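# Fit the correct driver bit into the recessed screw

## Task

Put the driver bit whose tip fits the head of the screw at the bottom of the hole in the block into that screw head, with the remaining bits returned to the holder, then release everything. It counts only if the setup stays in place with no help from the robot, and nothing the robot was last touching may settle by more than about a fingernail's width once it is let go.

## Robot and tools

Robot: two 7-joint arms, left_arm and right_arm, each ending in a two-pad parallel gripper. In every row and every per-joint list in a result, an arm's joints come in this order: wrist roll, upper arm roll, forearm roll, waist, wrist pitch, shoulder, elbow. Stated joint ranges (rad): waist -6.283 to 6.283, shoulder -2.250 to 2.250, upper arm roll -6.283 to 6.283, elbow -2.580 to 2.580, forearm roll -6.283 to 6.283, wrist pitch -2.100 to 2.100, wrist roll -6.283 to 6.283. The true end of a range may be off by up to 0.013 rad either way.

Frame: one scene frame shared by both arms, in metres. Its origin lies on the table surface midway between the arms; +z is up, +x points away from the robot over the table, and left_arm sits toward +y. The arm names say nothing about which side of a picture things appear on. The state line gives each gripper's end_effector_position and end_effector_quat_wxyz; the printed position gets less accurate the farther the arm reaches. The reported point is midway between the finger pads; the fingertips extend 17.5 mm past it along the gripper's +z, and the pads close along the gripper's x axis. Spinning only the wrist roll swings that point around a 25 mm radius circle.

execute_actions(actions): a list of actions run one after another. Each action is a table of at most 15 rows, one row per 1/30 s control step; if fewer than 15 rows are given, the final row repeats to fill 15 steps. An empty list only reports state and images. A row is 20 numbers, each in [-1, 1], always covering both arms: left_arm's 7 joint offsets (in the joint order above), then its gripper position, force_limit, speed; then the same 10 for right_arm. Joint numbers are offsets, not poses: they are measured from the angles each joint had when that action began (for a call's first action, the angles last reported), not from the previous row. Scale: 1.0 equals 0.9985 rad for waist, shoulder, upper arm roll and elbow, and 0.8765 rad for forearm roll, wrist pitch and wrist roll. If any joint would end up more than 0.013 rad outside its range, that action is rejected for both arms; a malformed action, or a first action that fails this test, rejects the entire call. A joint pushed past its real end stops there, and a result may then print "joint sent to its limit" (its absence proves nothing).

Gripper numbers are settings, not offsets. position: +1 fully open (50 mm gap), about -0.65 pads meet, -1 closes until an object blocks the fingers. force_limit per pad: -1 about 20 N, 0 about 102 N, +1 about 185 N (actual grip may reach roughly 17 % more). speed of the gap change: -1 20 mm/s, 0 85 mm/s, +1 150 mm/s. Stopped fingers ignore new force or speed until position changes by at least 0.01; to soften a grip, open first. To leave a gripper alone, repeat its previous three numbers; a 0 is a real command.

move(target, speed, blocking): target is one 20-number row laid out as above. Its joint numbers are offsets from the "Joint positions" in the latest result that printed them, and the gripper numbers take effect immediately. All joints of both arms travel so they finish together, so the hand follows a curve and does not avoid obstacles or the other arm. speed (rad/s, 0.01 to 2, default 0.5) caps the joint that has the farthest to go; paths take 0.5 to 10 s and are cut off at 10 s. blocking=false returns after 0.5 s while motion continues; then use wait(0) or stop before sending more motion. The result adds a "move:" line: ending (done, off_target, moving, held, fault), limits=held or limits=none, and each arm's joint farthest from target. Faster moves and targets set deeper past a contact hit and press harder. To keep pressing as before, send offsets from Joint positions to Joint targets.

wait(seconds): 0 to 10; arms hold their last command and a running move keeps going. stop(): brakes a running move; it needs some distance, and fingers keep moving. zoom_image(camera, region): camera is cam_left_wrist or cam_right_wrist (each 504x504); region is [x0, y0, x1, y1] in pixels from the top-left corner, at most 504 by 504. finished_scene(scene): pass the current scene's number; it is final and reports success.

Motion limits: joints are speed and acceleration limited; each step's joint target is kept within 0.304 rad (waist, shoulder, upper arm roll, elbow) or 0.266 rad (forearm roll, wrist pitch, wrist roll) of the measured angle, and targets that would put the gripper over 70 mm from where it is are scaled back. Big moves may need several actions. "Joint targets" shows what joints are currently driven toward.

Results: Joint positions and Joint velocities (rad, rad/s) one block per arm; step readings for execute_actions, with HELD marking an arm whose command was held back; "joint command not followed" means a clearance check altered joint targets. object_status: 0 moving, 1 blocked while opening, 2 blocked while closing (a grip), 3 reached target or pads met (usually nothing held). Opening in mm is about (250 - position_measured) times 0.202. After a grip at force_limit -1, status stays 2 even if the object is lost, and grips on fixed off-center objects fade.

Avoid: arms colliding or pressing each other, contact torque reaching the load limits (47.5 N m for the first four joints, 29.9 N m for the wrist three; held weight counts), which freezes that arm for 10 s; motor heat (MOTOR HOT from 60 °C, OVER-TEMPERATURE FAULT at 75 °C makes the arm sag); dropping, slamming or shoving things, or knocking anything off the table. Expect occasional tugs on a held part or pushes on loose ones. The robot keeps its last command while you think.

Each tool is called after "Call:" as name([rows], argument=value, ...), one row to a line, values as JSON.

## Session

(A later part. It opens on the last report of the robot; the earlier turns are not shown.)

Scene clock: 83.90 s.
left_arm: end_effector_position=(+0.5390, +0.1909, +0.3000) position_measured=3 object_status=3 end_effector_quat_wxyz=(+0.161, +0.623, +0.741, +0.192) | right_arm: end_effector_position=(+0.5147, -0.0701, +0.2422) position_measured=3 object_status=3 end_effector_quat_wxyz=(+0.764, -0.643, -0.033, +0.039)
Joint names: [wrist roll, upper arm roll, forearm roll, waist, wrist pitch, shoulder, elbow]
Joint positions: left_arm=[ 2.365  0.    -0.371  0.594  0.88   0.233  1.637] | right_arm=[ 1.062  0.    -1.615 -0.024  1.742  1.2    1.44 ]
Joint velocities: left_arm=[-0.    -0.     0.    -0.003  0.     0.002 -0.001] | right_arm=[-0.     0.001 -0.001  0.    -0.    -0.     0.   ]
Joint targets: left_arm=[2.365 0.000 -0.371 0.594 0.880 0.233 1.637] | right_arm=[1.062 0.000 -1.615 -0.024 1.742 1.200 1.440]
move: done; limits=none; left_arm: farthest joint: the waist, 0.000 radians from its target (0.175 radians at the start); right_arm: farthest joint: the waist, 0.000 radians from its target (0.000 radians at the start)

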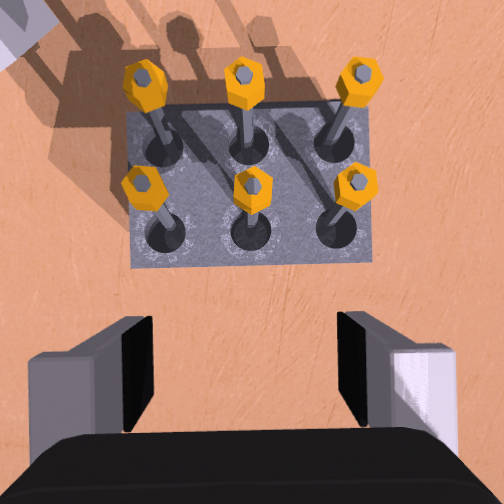

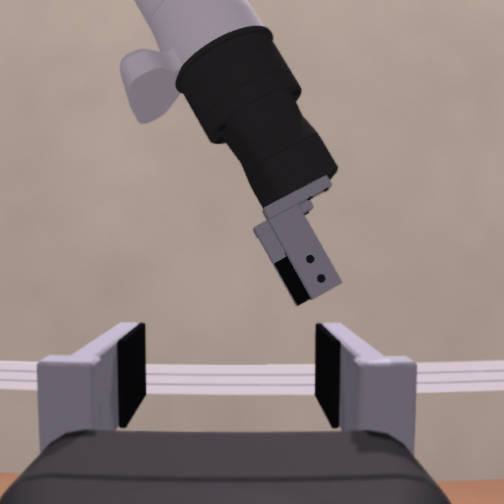

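Call:
move(target=[-0.0815, 0, 0.0017, -0.1142, -0.1758, -0.0282, 0.1391, 1, -1, 0, 0, 0, 0, 0, 0, 0, 0, 1, -1, 0], speed=0.8)

Scene clock: 87.80 s.
left_arm: end_effector_position=(+0.5412, +0.2402, +0.2723) position_measured=3 object_status=3 end_effector_quat_wxyz=(+0.167, +0.622, +0.739, +0.198) | right_arm: end_effector_position=(+0.5147, -0.0701, +0.2422) position_measured=3 object_status=3 end_effector_quat_wxyz=(+0.764, -0.643, -0.033, +0.039)
Joint names: [wrist roll, upper arm roll, forearm roll, waist, wrist pitch, shoulder, elbow]
Joint positions: left_arm=[ 2.294  0.    -0.37   0.48   0.726  0.205  1.776] | right_arm=[ 1.062  0.    -1.615 -0.024  1.742  1.2    1.44 ]
Joint velocities: left_arm=[ 0.     0.     0.    -0.002 -0.001 -0.001  0.   ] | right_arm=[ 0.    -0.    -0.002  0.001  0.001 -0.     0.   ]
Joint targets: left_arm=[2.294 0.000 -0.370 0.480 0.726 0.205 1.776] | right_arm=[1.062 0.000 -1.615 -0.024 1.742 1.200 1.440]
move: done; limits=none; left_arm: farthest joint: the waist, 0.000 radians from its target (0.114 radians at the start); right_arm: farthest joint: the waist, 0.000 radians from its target (0.000 radians at the start)

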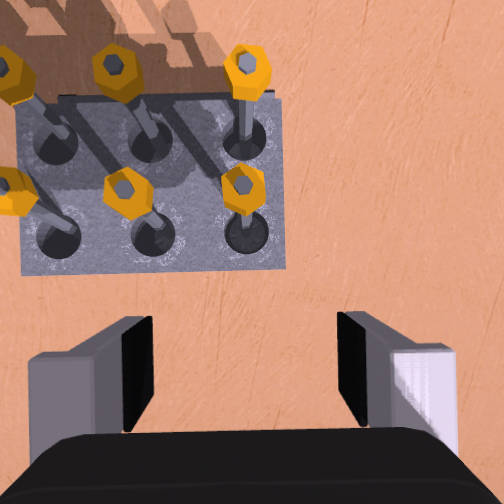

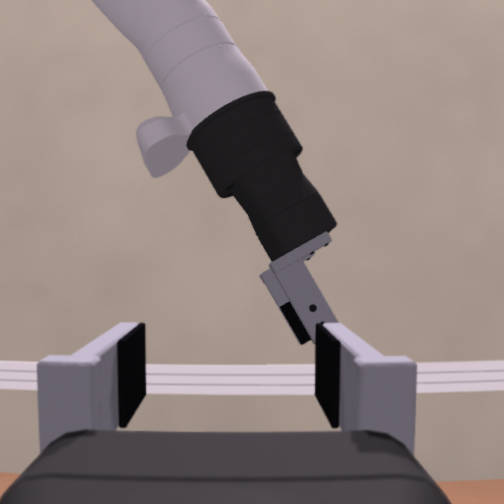

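Call:
zoom_image(camera="cam_left_wrist", region=[217, 202, 277, 262])

Region (217, 202, 277, 262) of cam_left_wrist's 504x504 image, scaled by 8.400.

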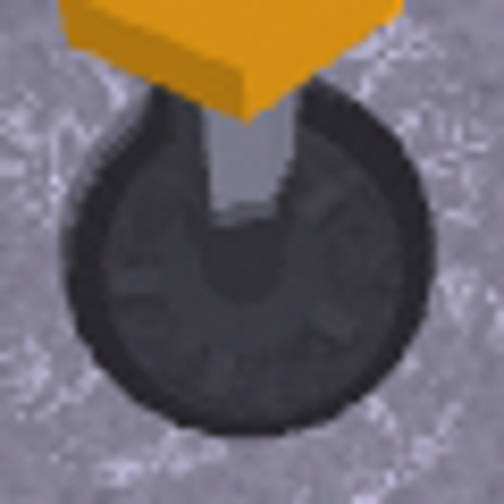

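Call:
move(target=[0.165, 0, -0.0942, 0.0641, -0.0776, -0.0482, 0.1475, 1, -1, 0, 0, 0, 0, 0, 0, 0, 0, 1, -1, 0], speed=0.8)

Call:
zoom_image(camera="cam_left_wrist", region=[217, 200, 283, 266])

Scene clock: 90.63 s.
left_arm: end_effector_position=(+0.5000, +0.2313, +0.2479) position_measured=3 object_status=3 end_effector_quat_wxyz=(+0.166, +0.621, +0.740, +0.198) | right_arm: end_effector_position=(+0.5147, -0.0701, +0.2422) position_measured=3 object_status=3 end_effector_quat_wxyz=(+0.764, -0.643, -0.033, +0.039)
Joint names: [wrist roll, upper arm roll, forearm roll, waist, wrist pitch, shoulder, elbow]
Joint positions: left_arm=[ 2.439  0.    -0.452  0.544  0.658  0.157  1.923] | right_arm=[ 1.062  0.    -1.615 -0.024  1.742  1.2    1.44 ]
Joint velocities: left_arm=[ 0.001  0.     0.     0.003  0.001 -0.002  0.   ] | right_arm=[-0.     0.    -0.002  0.    -0.     0.     0.   ]
Joint targets: left_arm=[2.439 0.000 -0.452 0.544 0.658 0.157 1.923] | right_arm=[1.062 0.000 -1.615 -0.024 1.742 1.200 1.440]
move: done; limits=none; left_arm: farthest joint: the waist, 0.000 radians from its target (0.064 radians at the start); right_arm: farthest joint: the waist, 0.000 radians from its target (0.000 radians at the start)

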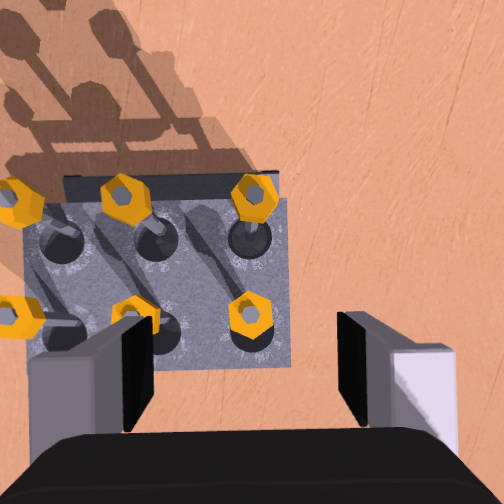

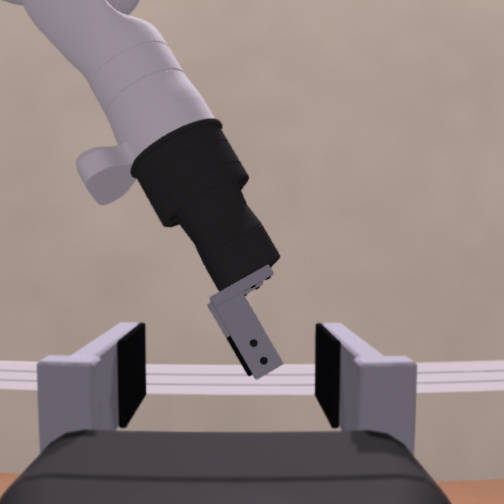

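Region (217, 200, 283, 266) of cam_left_wrist's 504x504 image, scaled by 7.636.

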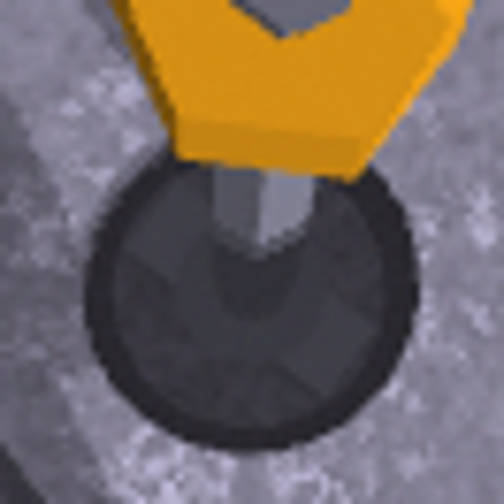

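Call:
move(target=[0.127, 0, -0.0418, 0.1036, 0.0701, 0.0663, -0.089, 1, -1, 0, 0, 0, 0, 0, 0, 0, 0, 1, -1, 0], speed=0.8)

Call:
zoom_image(camera="cam_left_wrist", region=[217, 200, 283, 266])

Scene clock: 94.37 s.
left_arm: end_effector_position=(+0.5098, +0.1862, +0.2489) position_measured=3 object_status=3 end_effector_quat_wxyz=(+0.167, +0.621, +0.740, +0.198) | right_arm: end_effector_position=(+0.5147, -0.0701, +0.2422) position_measured=3 object_status=3 end_effector_quat_wxyz=(+0.764, -0.643, -0.033, +0.039)
Joint names: [wrist roll, upper arm roll, forearm roll, waist, wrist pitch, shoulder, elbow]
Joint positions: left_arm=[ 2.55   0.    -0.489  0.647  0.72   0.223  1.834] | right_arm=[ 1.062  0.    -1.615 -0.024  1.742  1.2    1.44 ]
Joint velocities: left_arm=[ 0.001 -0.    -0.     0.003 -0.001  0.002  0.001] | right_arm=[ 0.001 -0.    -0.002  0.     0.    -0.    -0.   ]
Joint targets: left_arm=[2.550 0.000 -0.489 0.647 0.720 0.223 1.834] | right_arm=[1.062 0.000 -1.615 -0.024 1.742 1.200 1.440]
move: done; limits=none; left_arm: farthest joint: the waist, 0.000 radians from its target (0.103 radians at the start); right_arm: farthest joint: the waist, 0.000 radians from its target (0.000 radians at the start)

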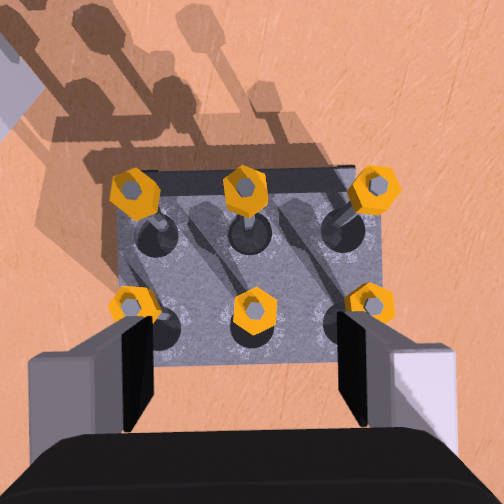

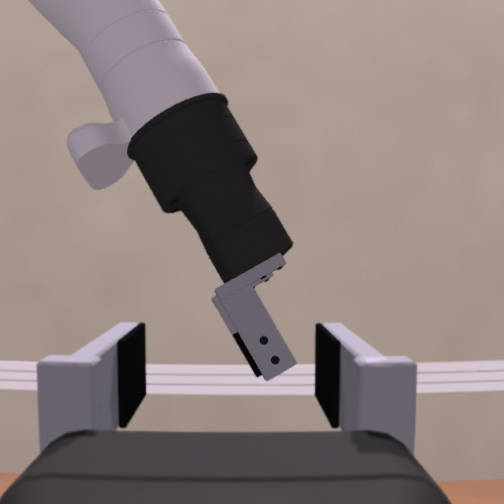

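Region (217, 200, 283, 266) of cam_left_wrist's 504x504 image, scaled by 7.636.

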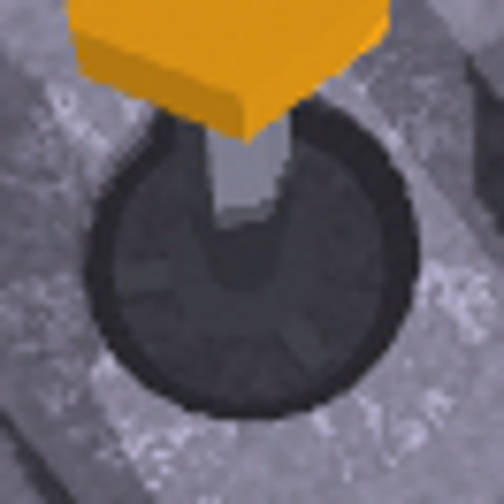

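Call:
zoom_image(camera="cam_left_wrist", region=[128, 205, 188, 265])

Call:
zoom_image(camera="cam_left_wrist", region=[228, 210, 274, 256])

Region (128, 205, 188, 265) of cam_left_wrist's 504x504 image, scaled by 8.400.

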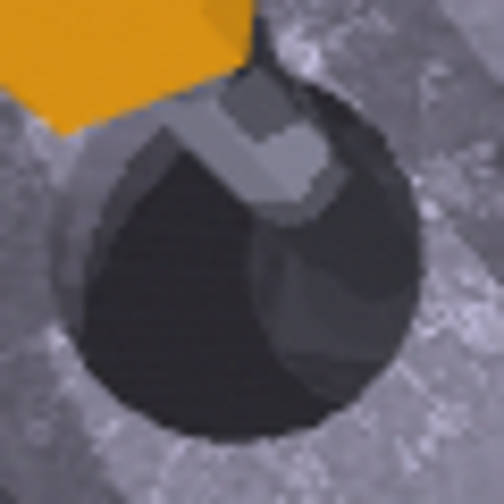

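Region (228, 210, 274, 256) of cam_left_wrist's 504x504 image, scaled by 10.957.

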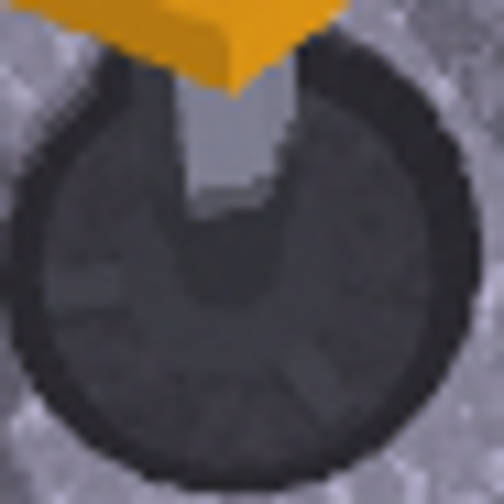

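Call:
execute_actions(actions=[])

Scene clock: 97.23 s.
left_arm: end_effector_position=(+0.5097, +0.1861, +0.2489) position_measured=3 object_status=3 end_effector_quat_wxyz=(+0.166, +0.621, +0.739, +0.198) | right_arm: end_effector_position=(+0.5147, -0.0701, +0.2422) position_measured=3 object_status=3 end_effector_quat_wxyz=(+0.764, -0.643, -0.033, +0.039)
Joint names: [wrist roll, upper arm roll, forearm roll, waist, wrist pitch, shoulder, elbow]
Joint positions: left_arm=[ 2.55   0.    -0.489  0.647  0.72   0.223  1.834] | right_arm=[ 1.062  0.    -1.615 -0.024  1.742  1.2    1.44 ]
Joint velocities: left_arm=[-0.001  0.    -0.001  0.    -0.001  0.001 -0.   ] | right_arm=[-0.001  0.     0.001 -0.    -0.    -0.    -0.001]
Joint targets: left_arm=[2.550 0.000 -0.489 0.647 0.720 0.223 1.834] | right_arm=[1.062 0.000 -1.615 -0.024 1.742 1.200 1.440]

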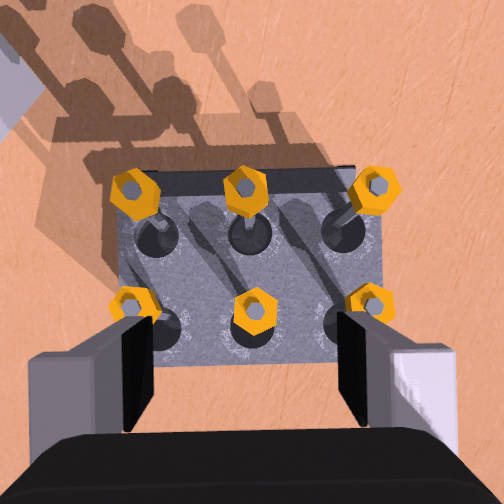

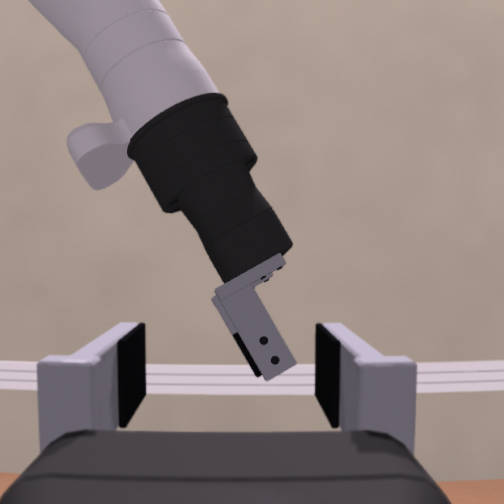

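Call:
zoom_image(camera="cam_left_wrist", region=[210, 150, 300, 270])

Call:
zoom_image(camera="cam_left_wrist", region=[100, 270, 200, 370])

Region (210, 150, 300, 270) of cam_left_wrist's 504x504 image, scaled by 4.200; it fills the left 378 columns of this view, and the rest is white.

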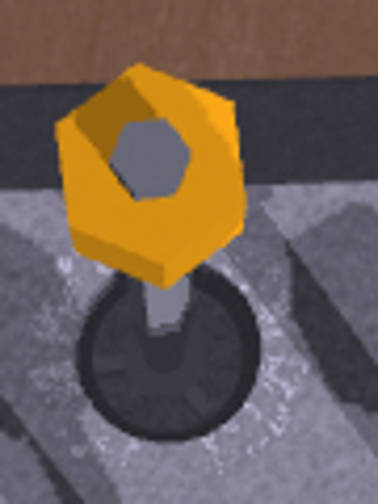

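Region (100, 270, 200, 370) of cam_left_wrist's 504x504 image, scaled by 5.040.

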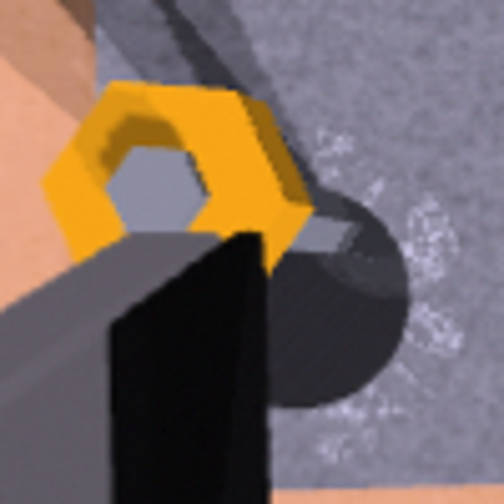

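Call:
move(target=[0.8237, 0, -0.5822, 0.1203, -0.2200, 0.0147, 0.2808, 0.274, -0.4, 0, 0, 0, 0, 0, 0, 0, 0, 1, -1, 0], speed=0.9)

Scene clock: 105.60 s.
left_arm: end_effector_position=(+0.4778, +0.1815, +0.1917) position_measured=112 object_status=3 end_effector_quat_wxyz=(+0.213, +0.576, +0.754, +0.231) | right_arm: end_effector_position=(+0.5147, -0.0701, +0.2422) position_measured=3 object_status=3 end_effector_quat_wxyz=(+0.764, -0.643, -0.033, +0.039)
Joint names: [wrist roll, upper arm roll, forearm roll, waist, wrist pitch, shoulder, elbow]
Joint positions: left_arm=[ 3.272  0.    -0.999  0.767  0.527  0.238  2.115] | right_arm=[ 1.062  0.    -1.615 -0.024  1.742  1.2    1.44 ]
Joint velocities: left_arm=[ 0.002 -0.    -0.     0.003 -0.    -0.001  0.001] | right_arm=[-0. -0. -0. -0.  0.  0. -0.]
Joint targets: left_arm=[3.272 0.000 -0.999 0.768 0.527 0.238 2.115] | right_arm=[1.062 0.000 -1.615 -0.024 1.742 1.200 1.440]
move: done; limits=none; left_arm: farthest joint: the waist, 0.000 radians from its target (0.120 radians at the start); right_arm: farthest joint: the waist, 0.000 radians from its target (0.000 radians at the start)

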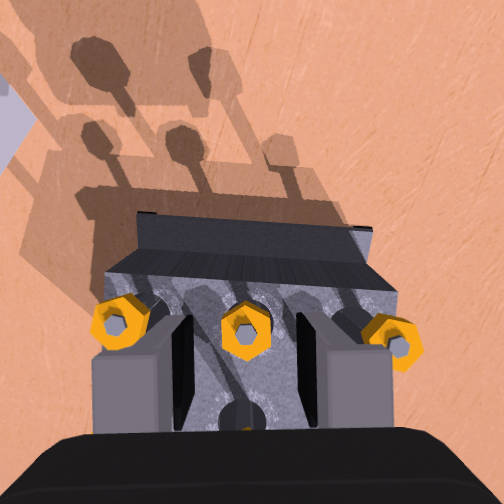

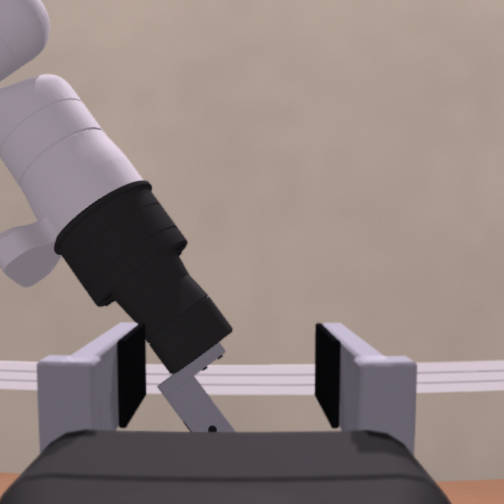

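Call:
zoom_image(camera="cam_left_wrist", region=[170, 270, 330, 430])

Region (170, 270, 330, 430) of cam_left_wrist's 504x504 image, scaled by 3.150.

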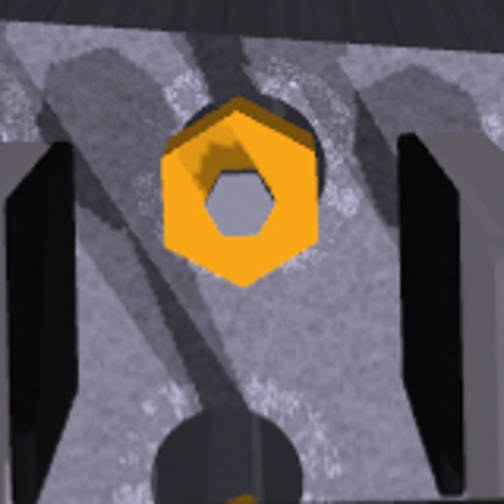

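Call:
move(target=[0.2457, 0, -0.2763, -0.0675, -0.1118, 0.1331, -0.0013, 0.274, -0.4, 0, 0, 0, 0, 0, 0, 0, 0, 1, -1, 0], speed=0.35)

Scene clock: 110.43 s.
left_arm: end_effector_position=(+0.5101, +0.1871, +0.1478) position_measured=112 object_status=3 end_effector_quat_wxyz=(+0.214, +0.576, +0.754, +0.231) | right_arm: end_effector_position=(+0.5147, -0.0701, +0.2422) position_measured=3 object_status=3 end_effector_quat_wxyz=(+0.764, -0.643, -0.033, +0.039)
Joint names: [wrist roll, upper arm roll, forearm roll, waist, wrist pitch, shoulder, elbow]
Joint positions: left_arm=[ 3.487  0.    -1.241  0.7    0.429  0.371  2.113] | right_arm=[ 1.062  0.    -1.615 -0.024  1.742  1.2    1.44 ]
Joint velocities: left_arm=[ 0.001  0.     0.    -0.002  0.     0.002  0.001] | right_arm=[-0.    -0.    -0.    -0.    -0.    -0.001 -0.   ]
Joint targets: left_arm=[3.487 0.000 -1.241 0.700 0.429 0.371 2.113] | right_arm=[1.062 0.000 -1.615 -0.024 1.742 1.200 1.440]
move: done; limits=none; left_arm: farthest joint: the waist, 0.000 radians from its target (0.068 radians at the start); right_arm: farthest joint: the waist, 0.000 radians from its target (0.000 radians at the start)

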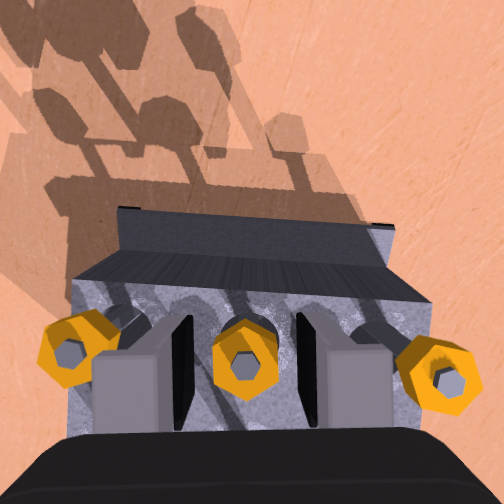

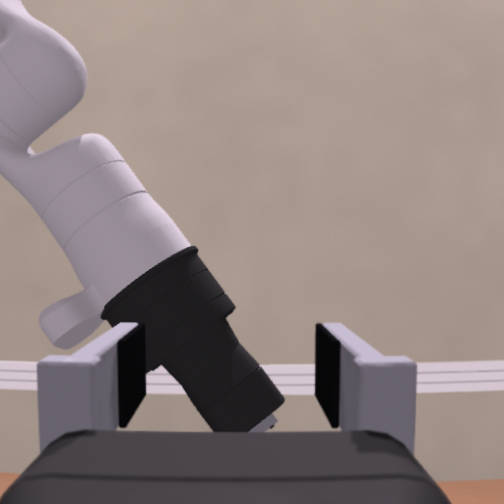

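Call:
zoom_image(camera="cam_left_wrist", region=[170, 280, 330, 440])

Region (170, 280, 330, 440) of cam_left_wrist's 504x504 image, scaled by 3.150.

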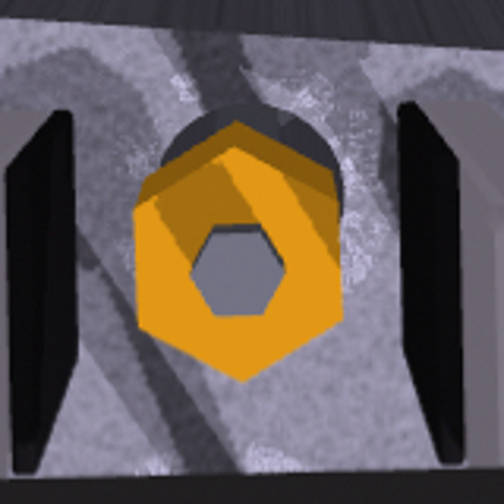

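Call:
move(target=[0.0991, 0, -0.1161, -0.0278, -0.0311, 0.0538, -0.0125, 0.274, -0.4, 0, 0, 0, 0, 0, 0, 0, 0, 1, -1, 0], speed=0.3)

Call:
zoom_image(camera="cam_left_wrist", region=[170, 280, 330, 440])

Scene clock: 116.67 s.
left_arm: end_effector_position=(+0.5246, +0.1898, +0.1315) position_measured=112 object_status=3 end_effector_quat_wxyz=(+0.214, +0.576, +0.754, +0.231) | right_arm: end_effector_position=(+0.5147, -0.0701, +0.2422) position_measured=3 object_status=3 end_effector_quat_wxyz=(+0.764, -0.643, -0.033, +0.039)
Joint names: [wrist roll, upper arm roll, forearm roll, waist, wrist pitch, shoulder, elbow]
Joint positions: left_arm=[ 3.574  0.    -1.343  0.673  0.401  0.424  2.101] | right_arm=[ 1.062  0.    -1.615 -0.024  1.742  1.2    1.44 ]
Joint velocities: left_arm=[ 0.002 -0.    -0.    -0.002  0.     0.006 -0.002] | right_arm=[ 0.    -0.    -0.001 -0.    -0.    -0.    -0.   ]
Joint targets: left_arm=[3.574 0.000 -1.343 0.672 0.401 0.424 2.101] | right_arm=[1.062 0.000 -1.615 -0.024 1.742 1.200 1.440]
move: done; limits=none; left_arm: farthest joint: the shoulder, 0.001 radians from its target (0.054 radians at the start); right_arm: farthest joint: the waist, 0.000 radians from its target (0.000 radians at the start)

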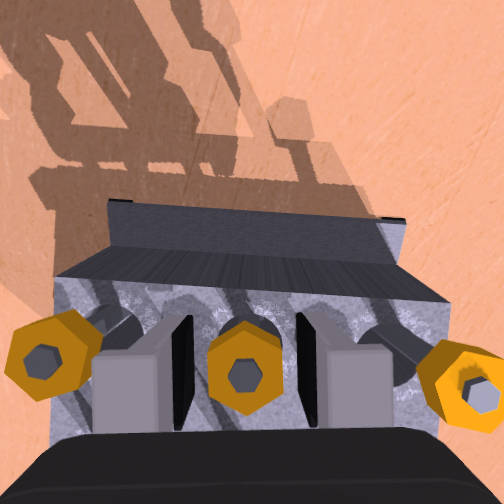

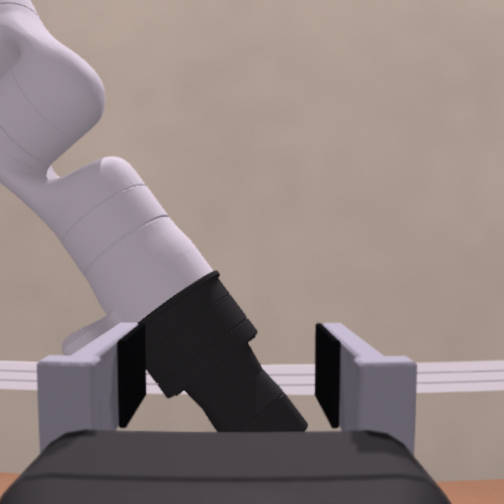

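Region (170, 280, 330, 440) of cam_left_wrist's 504x504 image, scaled by 3.150.

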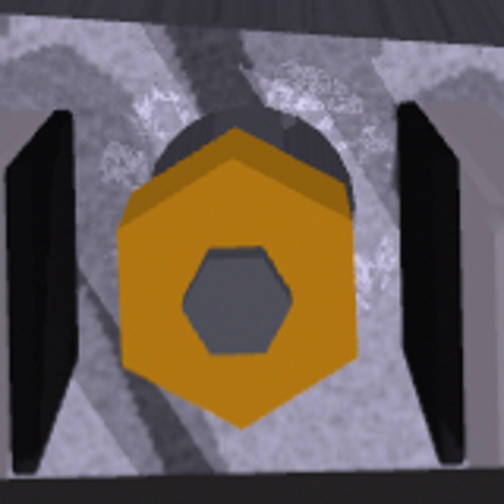

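Call:
execute_actions([
  [[0,0,0,0,0,0,0,-1,-0.4,-0.4,0,0,0,0,0,0,0,1,-1,0]],
])

Call:
zoom_image(camera="cam_left_wrist", region=[170, 280, 330, 440])

Scene clock: 118.53 s.
left_arm: end_effector_position=(+0.5246, +0.1898, +0.1315) position_measured=175 object_status=2 end_effector_quat_wxyz=(+0.214, +0.576, +0.754, +0.231) | right_arm: end_effector_position=(+0.5147, -0.0701, +0.2422) position_measured=3 object_status=3 end_effector_quat_wxyz=(+0.764, -0.643, -0.033, +0.039)
Joint names: [wrist roll, upper arm roll, forearm roll, waist, wrist pitch, shoulder, elbow]
Joint positions: left_arm=[ 3.574 -0.    -1.343  0.672  0.402  0.424  2.101] | right_arm=[ 1.062  0.    -1.615 -0.024  1.742  1.2    1.44 ]
Joint velocities: left_arm=[-0.001  0.    -0.    -0.     0.    -0.001  0.   ] | right_arm=[-0.001  0.    -0.001  0.    -0.    -0.    -0.   ]
Joint targets: left_arm=[3.574 0.000 -1.343 0.673 0.401 0.424 2.101] | right_arm=[1.062 0.000 -1.615 -0.024 1.742 1.200 1.440]
Step readings (joint positions):
0: left_arm=[3.574 0.000 -1.343 0.672 0.401 0.424 2.101] | right_arm=[1.062 0.000 -1.615 -0.024 1.742 1.200 1.440]
1: left_arm=[3.574 0.000 -1.343 0.672 0.401 0.424 2.101] | right_arm=[1.062 0.000 -1.615 -0.024 1.742 1.200 1.440]
2: left_arm=[3.574 0.000 -1.343 0.672 0.401 0.424 2.101] | right_arm=[1.062 0.000 -1.615 -0.024 1.742 1.200 1.440]
4: left_arm=[3.574 0.000 -1.343 0.672 0.401 0.424 2.101] | right_arm=[1.062 0.000 -1.615 -0.024 1.742 1.200 1.440]
8: left_arm=[3.574 -0.000 -1.343 0.672 0.402 0.424 2.101] | right_arm=[1.062 0.000 -1.615 -0.024 1.742 1.200 1.440]
15: Joint positions above

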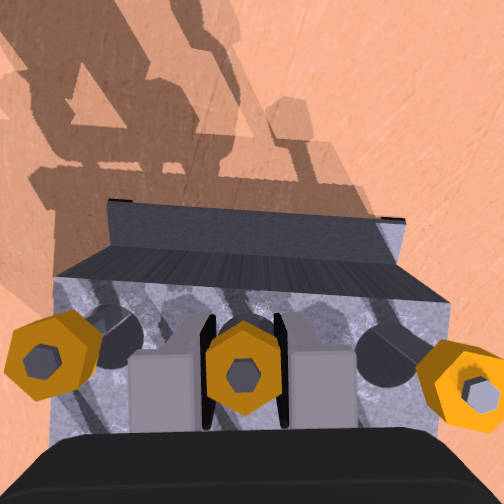

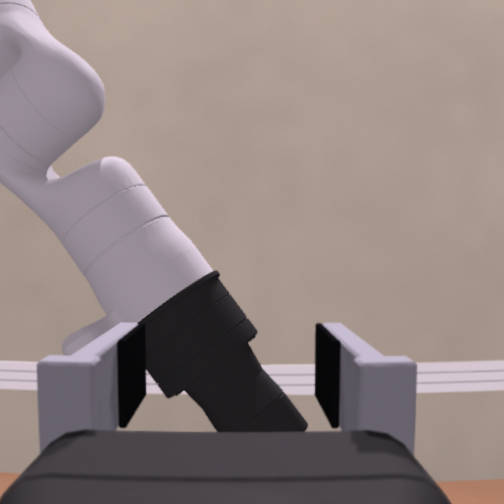

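Region (170, 280, 330, 440) of cam_left_wrist's 504x504 image, scaled by 3.150.

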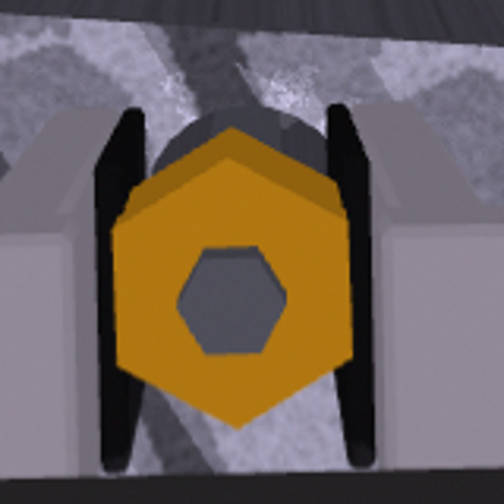

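Call:
move(target=[-0.1621, 0, 0.1716, 0.0257, 0.0395, -0.0677, 0.0025, -1, -0.4, -0.4, 0, 0, 0, 0, 0, 0, 0, 1, -1, 0], speed=0.3)

Scene clock: 124.40 s.
left_arm: end_effector_position=(+0.5108, +0.1877, +0.1545) position_measured=175 object_status=2 end_effector_quat_wxyz=(+0.213, +0.576, +0.754, +0.231) | right_arm: end_effector_position=(+0.5147, -0.0701, +0.2422) position_measured=3 object_status=3 end_effector_quat_wxyz=(+0.764, -0.643, -0.033, +0.039)
Joint names: [wrist roll, upper arm roll, forearm roll, waist, wrist pitch, shoulder, elbow]
Joint positions: left_arm=[ 3.432 -0.    -1.193  0.698  0.436  0.357  2.103] | right_arm=[ 1.062  0.    -1.615 -0.024  1.742  1.2    1.44 ]
Joint velocities: left_arm=[-0.     0.     0.001  0.001  0.001 -0.003 -0.001] | right_arm=[-0.     0.     0.001 -0.     0.     0.    -0.001]
Joint targets: left_arm=[3.432 -0.000 -1.193 0.698 0.436 0.356 2.103] | right_arm=[1.062 0.000 -1.615 -0.024 1.742 1.200 1.440]
move: done; limits=none; left_arm: farthest joint: the waist, 0.000 radians from its target (0.025 radians at the start); right_arm: farthest joint: the waist, 0.000 radians from its target (0.000 radians at the start)

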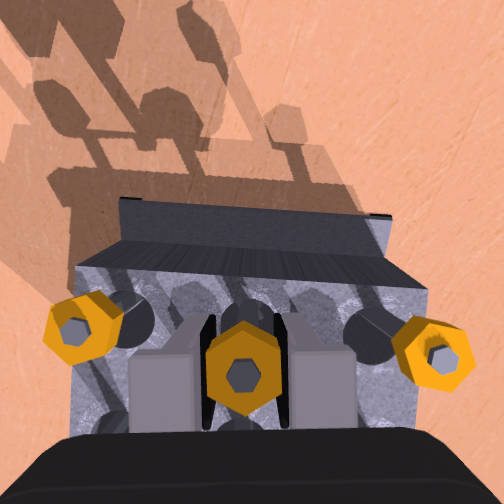

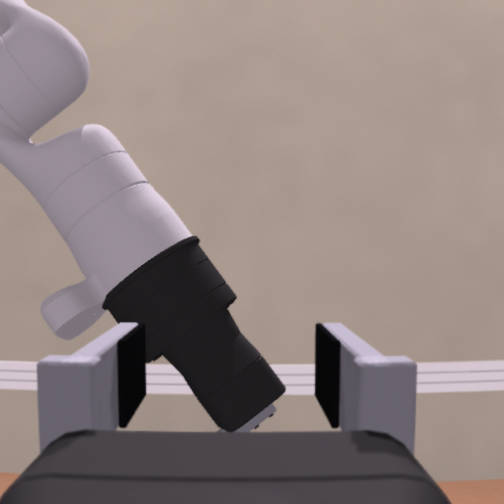

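Call:
move(target=[-0.1405, 0, 0.1494, 0.0274, 0.0520, -0.0654, -0.0039, -1, -0.4, -0.4, 0, 0, 0, 0, 0, 0, 0, 1, -1, 0], speed=0.3)

Call:
zoom_image(camera="cam_left_wrist", region=[190, 260, 310, 380])

Scene clock: 125.60 s.
left_arm: end_effector_position=(+0.4973, +0.1852, +0.1775) position_measured=175 object_status=2 end_effector_quat_wxyz=(+0.214, +0.576, +0.754, +0.231) | right_arm: end_effector_position=(+0.5147, -0.0701, +0.2422) position_measured=3 object_status=3 end_effector_quat_wxyz=(+0.764, -0.643, -0.033, +0.039)
Joint names: [wrist roll, upper arm roll, forearm roll, waist, wrist pitch, shoulder, elbow]
Joint positions: left_arm=[ 3.309 -0.    -1.062  0.725  0.482  0.292  2.099] | right_arm=[ 1.062  0.    -1.615 -0.024  1.742  1.2    1.44 ]
Joint velocities: left_arm=[-0.001  0.     0.001  0.002  0.    -0.004  0.001] | right_arm=[ 0. -0.  0.  0. -0. -0.  0.]
Joint targets: left_arm=[3.309 -0.000 -1.062 0.725 0.482 0.291 2.099] | right_arm=[1.062 0.000 -1.615 -0.024 1.742 1.200 1.440]
move: done; limits=none; left_arm: farthest joint: the waist, 0.000 radians from its target (0.027 radians at the start); right_arm: farthest joint: the waist, 0.000 radians from its target (0.000 radians at the start)

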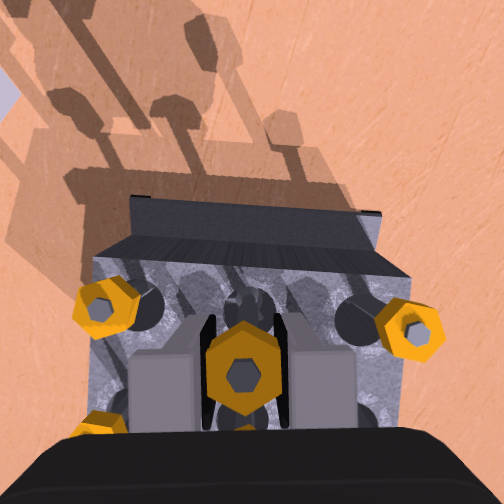

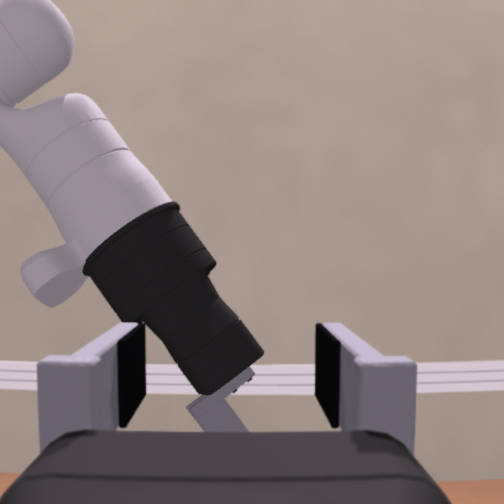

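Region (190, 260, 310, 380) of cam_left_wrist's 504x504 image, scaled by 4.200.

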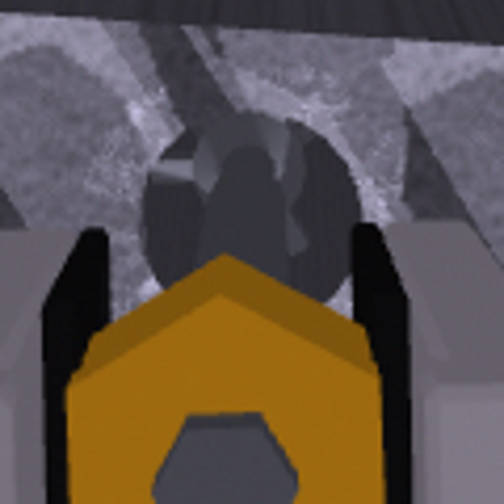

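Call:
move(target=[-0.1043, 0, 0.1090, 0.0219, 0.0520, -0.0534, -0.0084, -1, -0.4, -0.4, 0, 0, 0, 0, 0, 0, 0, 1, -1, 0], speed=0.25)

Call:
zoom_image(camera="cam_left_wrist", region=[190, 250, 310, 370])

Scene clock: 129.27 s.
left_arm: end_effector_position=(+0.4864, +0.1837, +0.1970) position_measured=175 object_status=2 end_effector_quat_wxyz=(+0.214, +0.576, +0.754, +0.231) | right_arm: end_effector_position=(+0.5147, -0.0701, +0.2422) position_measured=3 object_status=3 end_effector_quat_wxyz=(+0.764, -0.643, -0.033, +0.039)
Joint names: [wrist roll, upper arm roll, forearm roll, waist, wrist pitch, shoulder, elbow]
Joint positions: left_arm=[ 3.218 -0.    -0.966  0.747  0.527  0.239  2.091] | right_arm=[ 1.062  0.    -1.615 -0.024  1.742  1.2    1.44 ]
Joint velocities: left_arm=[-0.001 -0.     0.     0.002 -0.    -0.003  0.002] | right_arm=[ 0.    -0.     0.001 -0.     0.     0.     0.001]
Joint targets: left_arm=[3.218 -0.000 -0.966 0.747 0.527 0.238 2.091] | right_arm=[1.062 0.000 -1.615 -0.024 1.742 1.200 1.440]
move: done; limits=none; left_arm: farthest joint: the waist, 0.000 radians from its target (0.022 radians at the start); right_arm: farthest joint: the waist, 0.000 radians from its target (0.000 radians at the start)

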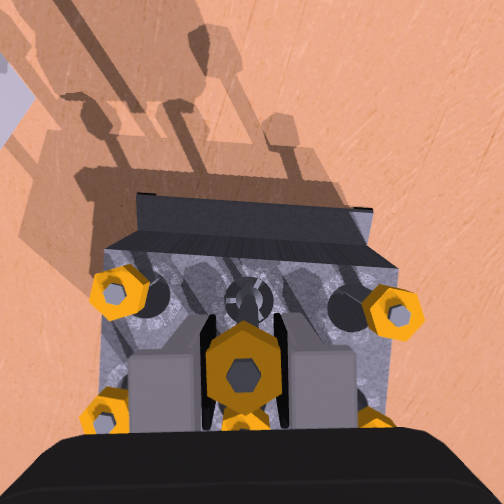

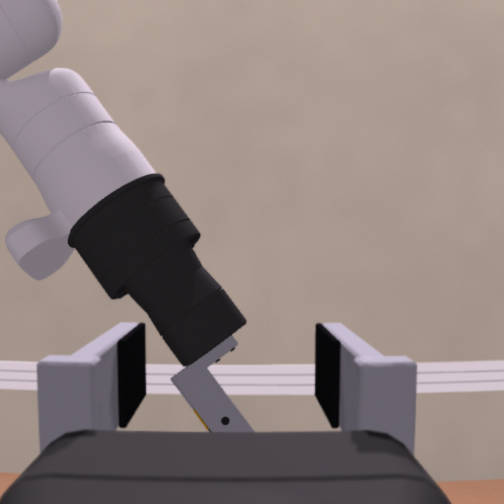

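Region (190, 250, 310, 370) of cam_left_wrist's 504x504 image, scaled by 4.200.

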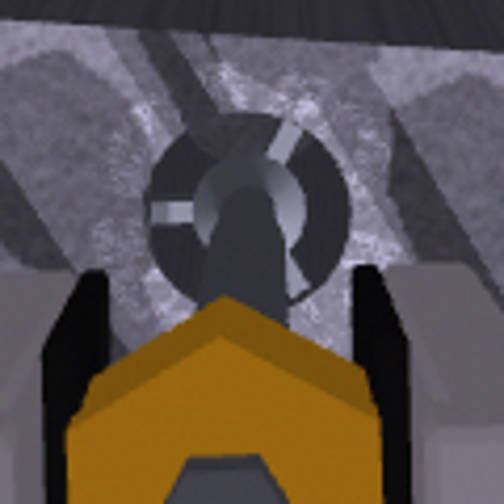

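Call:
move(target=[-0.0697, 0, 0.0749, 0.0201, 0.0485, -0.0410, -0.0097, -1, -0.4, -0.4, 0.1829, 0, 0.2059, 0.3278, -0.6063, -0.5054, 0.6820, 1, -1, 0], speed=0.9)

Scene clock: 136.40 s.
left_arm: end_effector_position=(+0.4772, +0.1822, +0.2125) position_measured=175 object_status=2 end_effector_quat_wxyz=(+0.213, +0.576, +0.754, +0.231) | right_arm: end_effector_position=(+0.4354, -0.2138, +0.2088) position_measured=3 object_status=3 end_effector_quat_wxyz=(-0.554, +0.822, -0.108, +0.072)
Joint names: [wrist roll, upper arm roll, forearm roll, waist, wrist pitch, shoulder, elbow]
Joint positions: left_arm=[ 3.156 -0.    -0.901  0.767  0.57   0.198  2.081] | right_arm=[ 1.223  0.    -1.434  0.303  1.21   0.696  2.121]
Joint velocities: left_arm=[ 0.002  0.    -0.    -0.001 -0.001  0.001  0.   ] | right_arm=[-0.    -0.     0.001  0.002 -0.    -0.002  0.   ]
Joint targets: left_arm=[3.156 -0.000 -0.901 0.767 0.570 0.198 2.081] | right_arm=[1.223 0.000 -1.434 0.303 1.210 0.696 2.121]
move: done; limits=none; left_arm: farthest joint: the waist, 0.000 radians from its target (0.020 radians at the start); right_arm: farthest joint: the waist, 0.000 radians from its target (0.327 radians at the start)

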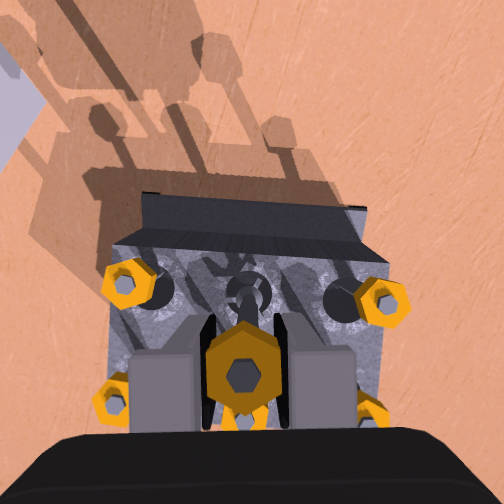

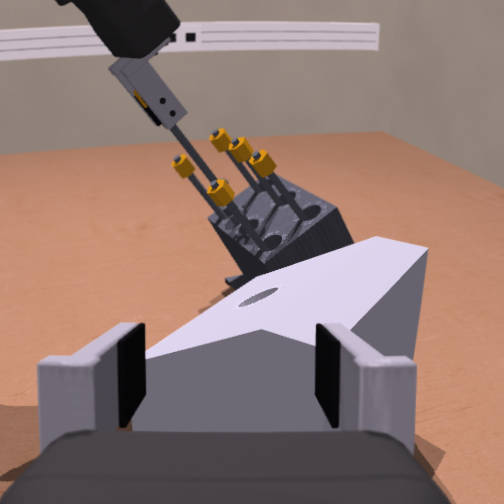

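Call:
zoom_image(camera="cam_right_wrist", region=[100, 50, 330, 280])

Call:
zoom_image(camera="cam_left_wrist", region=[200, 255, 300, 355])

Region (100, 50, 330, 280) of cam_right_wrist's 504x504 image, scaled by 2.191.

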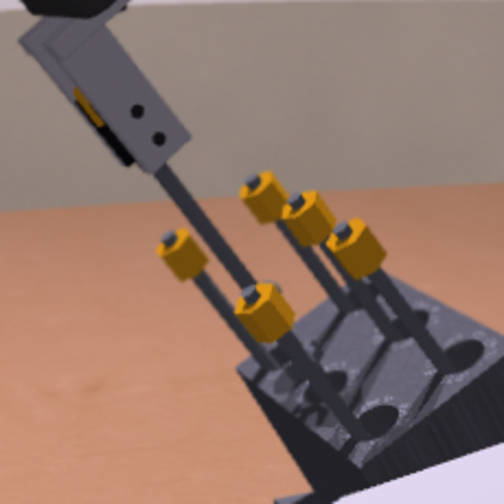

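Region (200, 255, 300, 355) of cam_left_wrist's 504x504 image, scaled by 5.040.

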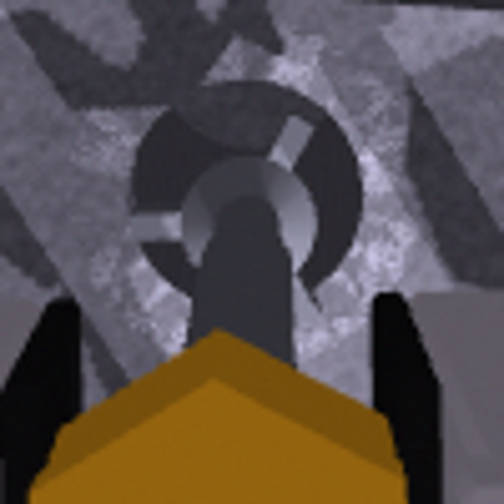

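Call:
move(target=[-0.5933, 0, 0.5894, 0.0150, 0.3604, -0.2169, -0.1658, -1, -0.4, -0.4, 0, 0, 0, 0, 0, 0, 0, 1, -1, 0], speed=0.7)

Scene clock: 149.30 s.
left_arm: end_effector_position=(+0.4072, +0.1684, +0.3011) position_measured=175 object_status=2 end_effector_quat_wxyz=(+0.185, +0.597, +0.765, +0.156) | right_arm: end_effector_position=(+0.4354, -0.2138, +0.2088) position_measured=3 object_status=3 end_effector_quat_wxyz=(-0.554, +0.822, -0.108, +0.072)
Joint names: [wrist roll, upper arm roll, forearm roll, waist, wrist pitch, shoulder, elbow]
Joint positions: left_arm=[ 2.636 -0.    -0.384  0.782  0.886 -0.019  1.915] | right_arm=[ 1.223  0.    -1.434  0.303  1.21   0.696  2.121]
Joint velocities: left_arm=[ 0.    -0.    -0.    -0.001 -0.001 -0.004  0.002] | right_arm=[-0.    -0.    -0.001 -0.    -0.     0.     0.001]
Joint targets: left_arm=[2.636 -0.000 -0.384 0.782 0.886 -0.019 1.915] | right_arm=[1.223 0.000 -1.434 0.303 1.210 0.696 2.121]
move: done; limits=none; left_arm: farthest joint: the waist, 0.000 radians from its target (0.015 radians at the start); right_arm: farthest joint: the waist, 0.000 radians from its target (0.000 radians at the start)

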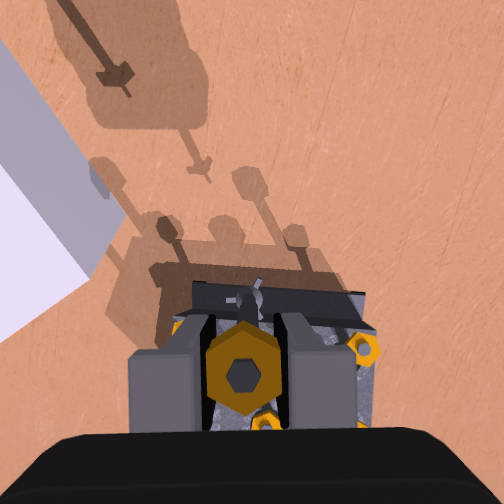

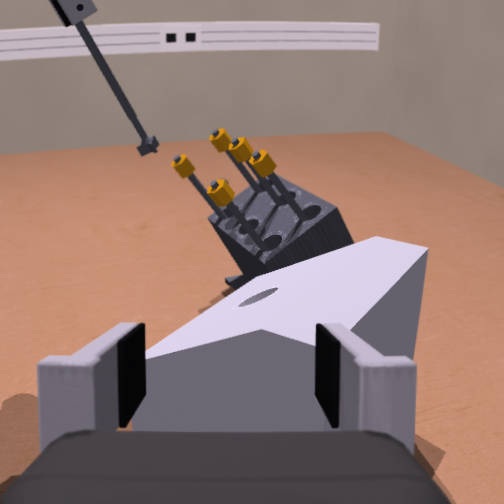

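Call:
move(target=[-0.3860, 0, 0.8289, -0.2033, -0.3054, 0.1900, -0.0324, -1, -0.4, -0.4, 0, 0, 0, 0, 0, 0, 0, 1, -1, 0], speed=0.8)

Scene clock: 151.37 s.
left_arm: end_effector_position=(+0.4553, +0.0560, +0.2656) position_measured=175 object_status=2 end_effector_quat_wxyz=(+0.251, +0.478, +0.838, -0.078) | right_arm: end_effector_position=(+0.4354, -0.2138, +0.2088) position_measured=3 object_status=3 end_effector_quat_wxyz=(-0.554, +0.822, -0.108, +0.072)
Joint names: [wrist roll, upper arm roll, forearm roll, waist, wrist pitch, shoulder, elbow]
Joint positions: left_arm=[ 2.298 -0.     0.343  0.579  0.618  0.171  1.883] | right_arm=[ 1.223  0.    -1.434  0.303  1.21   0.696  2.121]
Joint velocities: left_arm=[ 0.001 -0.002  0.001 -0.003  0.     0.003 -0.   ] | right_arm=[-0.    -0.     0.001  0.001 -0.     0.    -0.   ]
Joint targets: left_arm=[2.298 -0.000 0.343 0.579 0.618 0.171 1.883] | right_arm=[1.223 0.000 -1.434 0.303 1.210 0.696 2.121]
move: done; limits=none; left_arm: farthest joint: the waist, 0.000 radians from its target (0.203 radians at the start); right_arm: farthest joint: the waist, 0.000 radians from its target (0.000 radians at the start)

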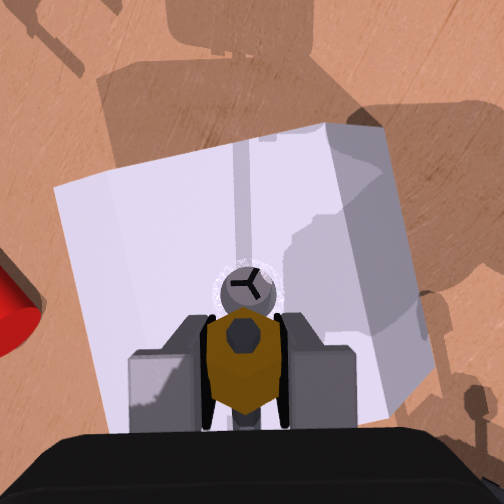

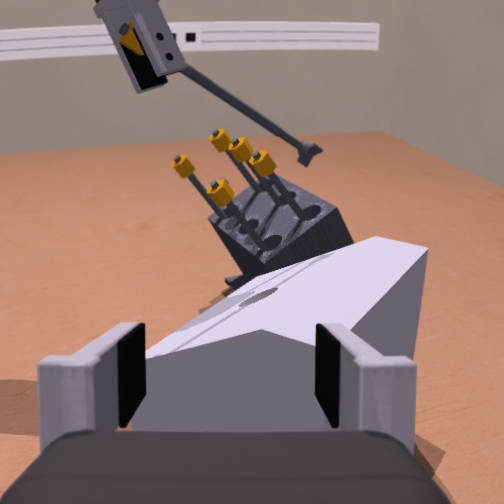

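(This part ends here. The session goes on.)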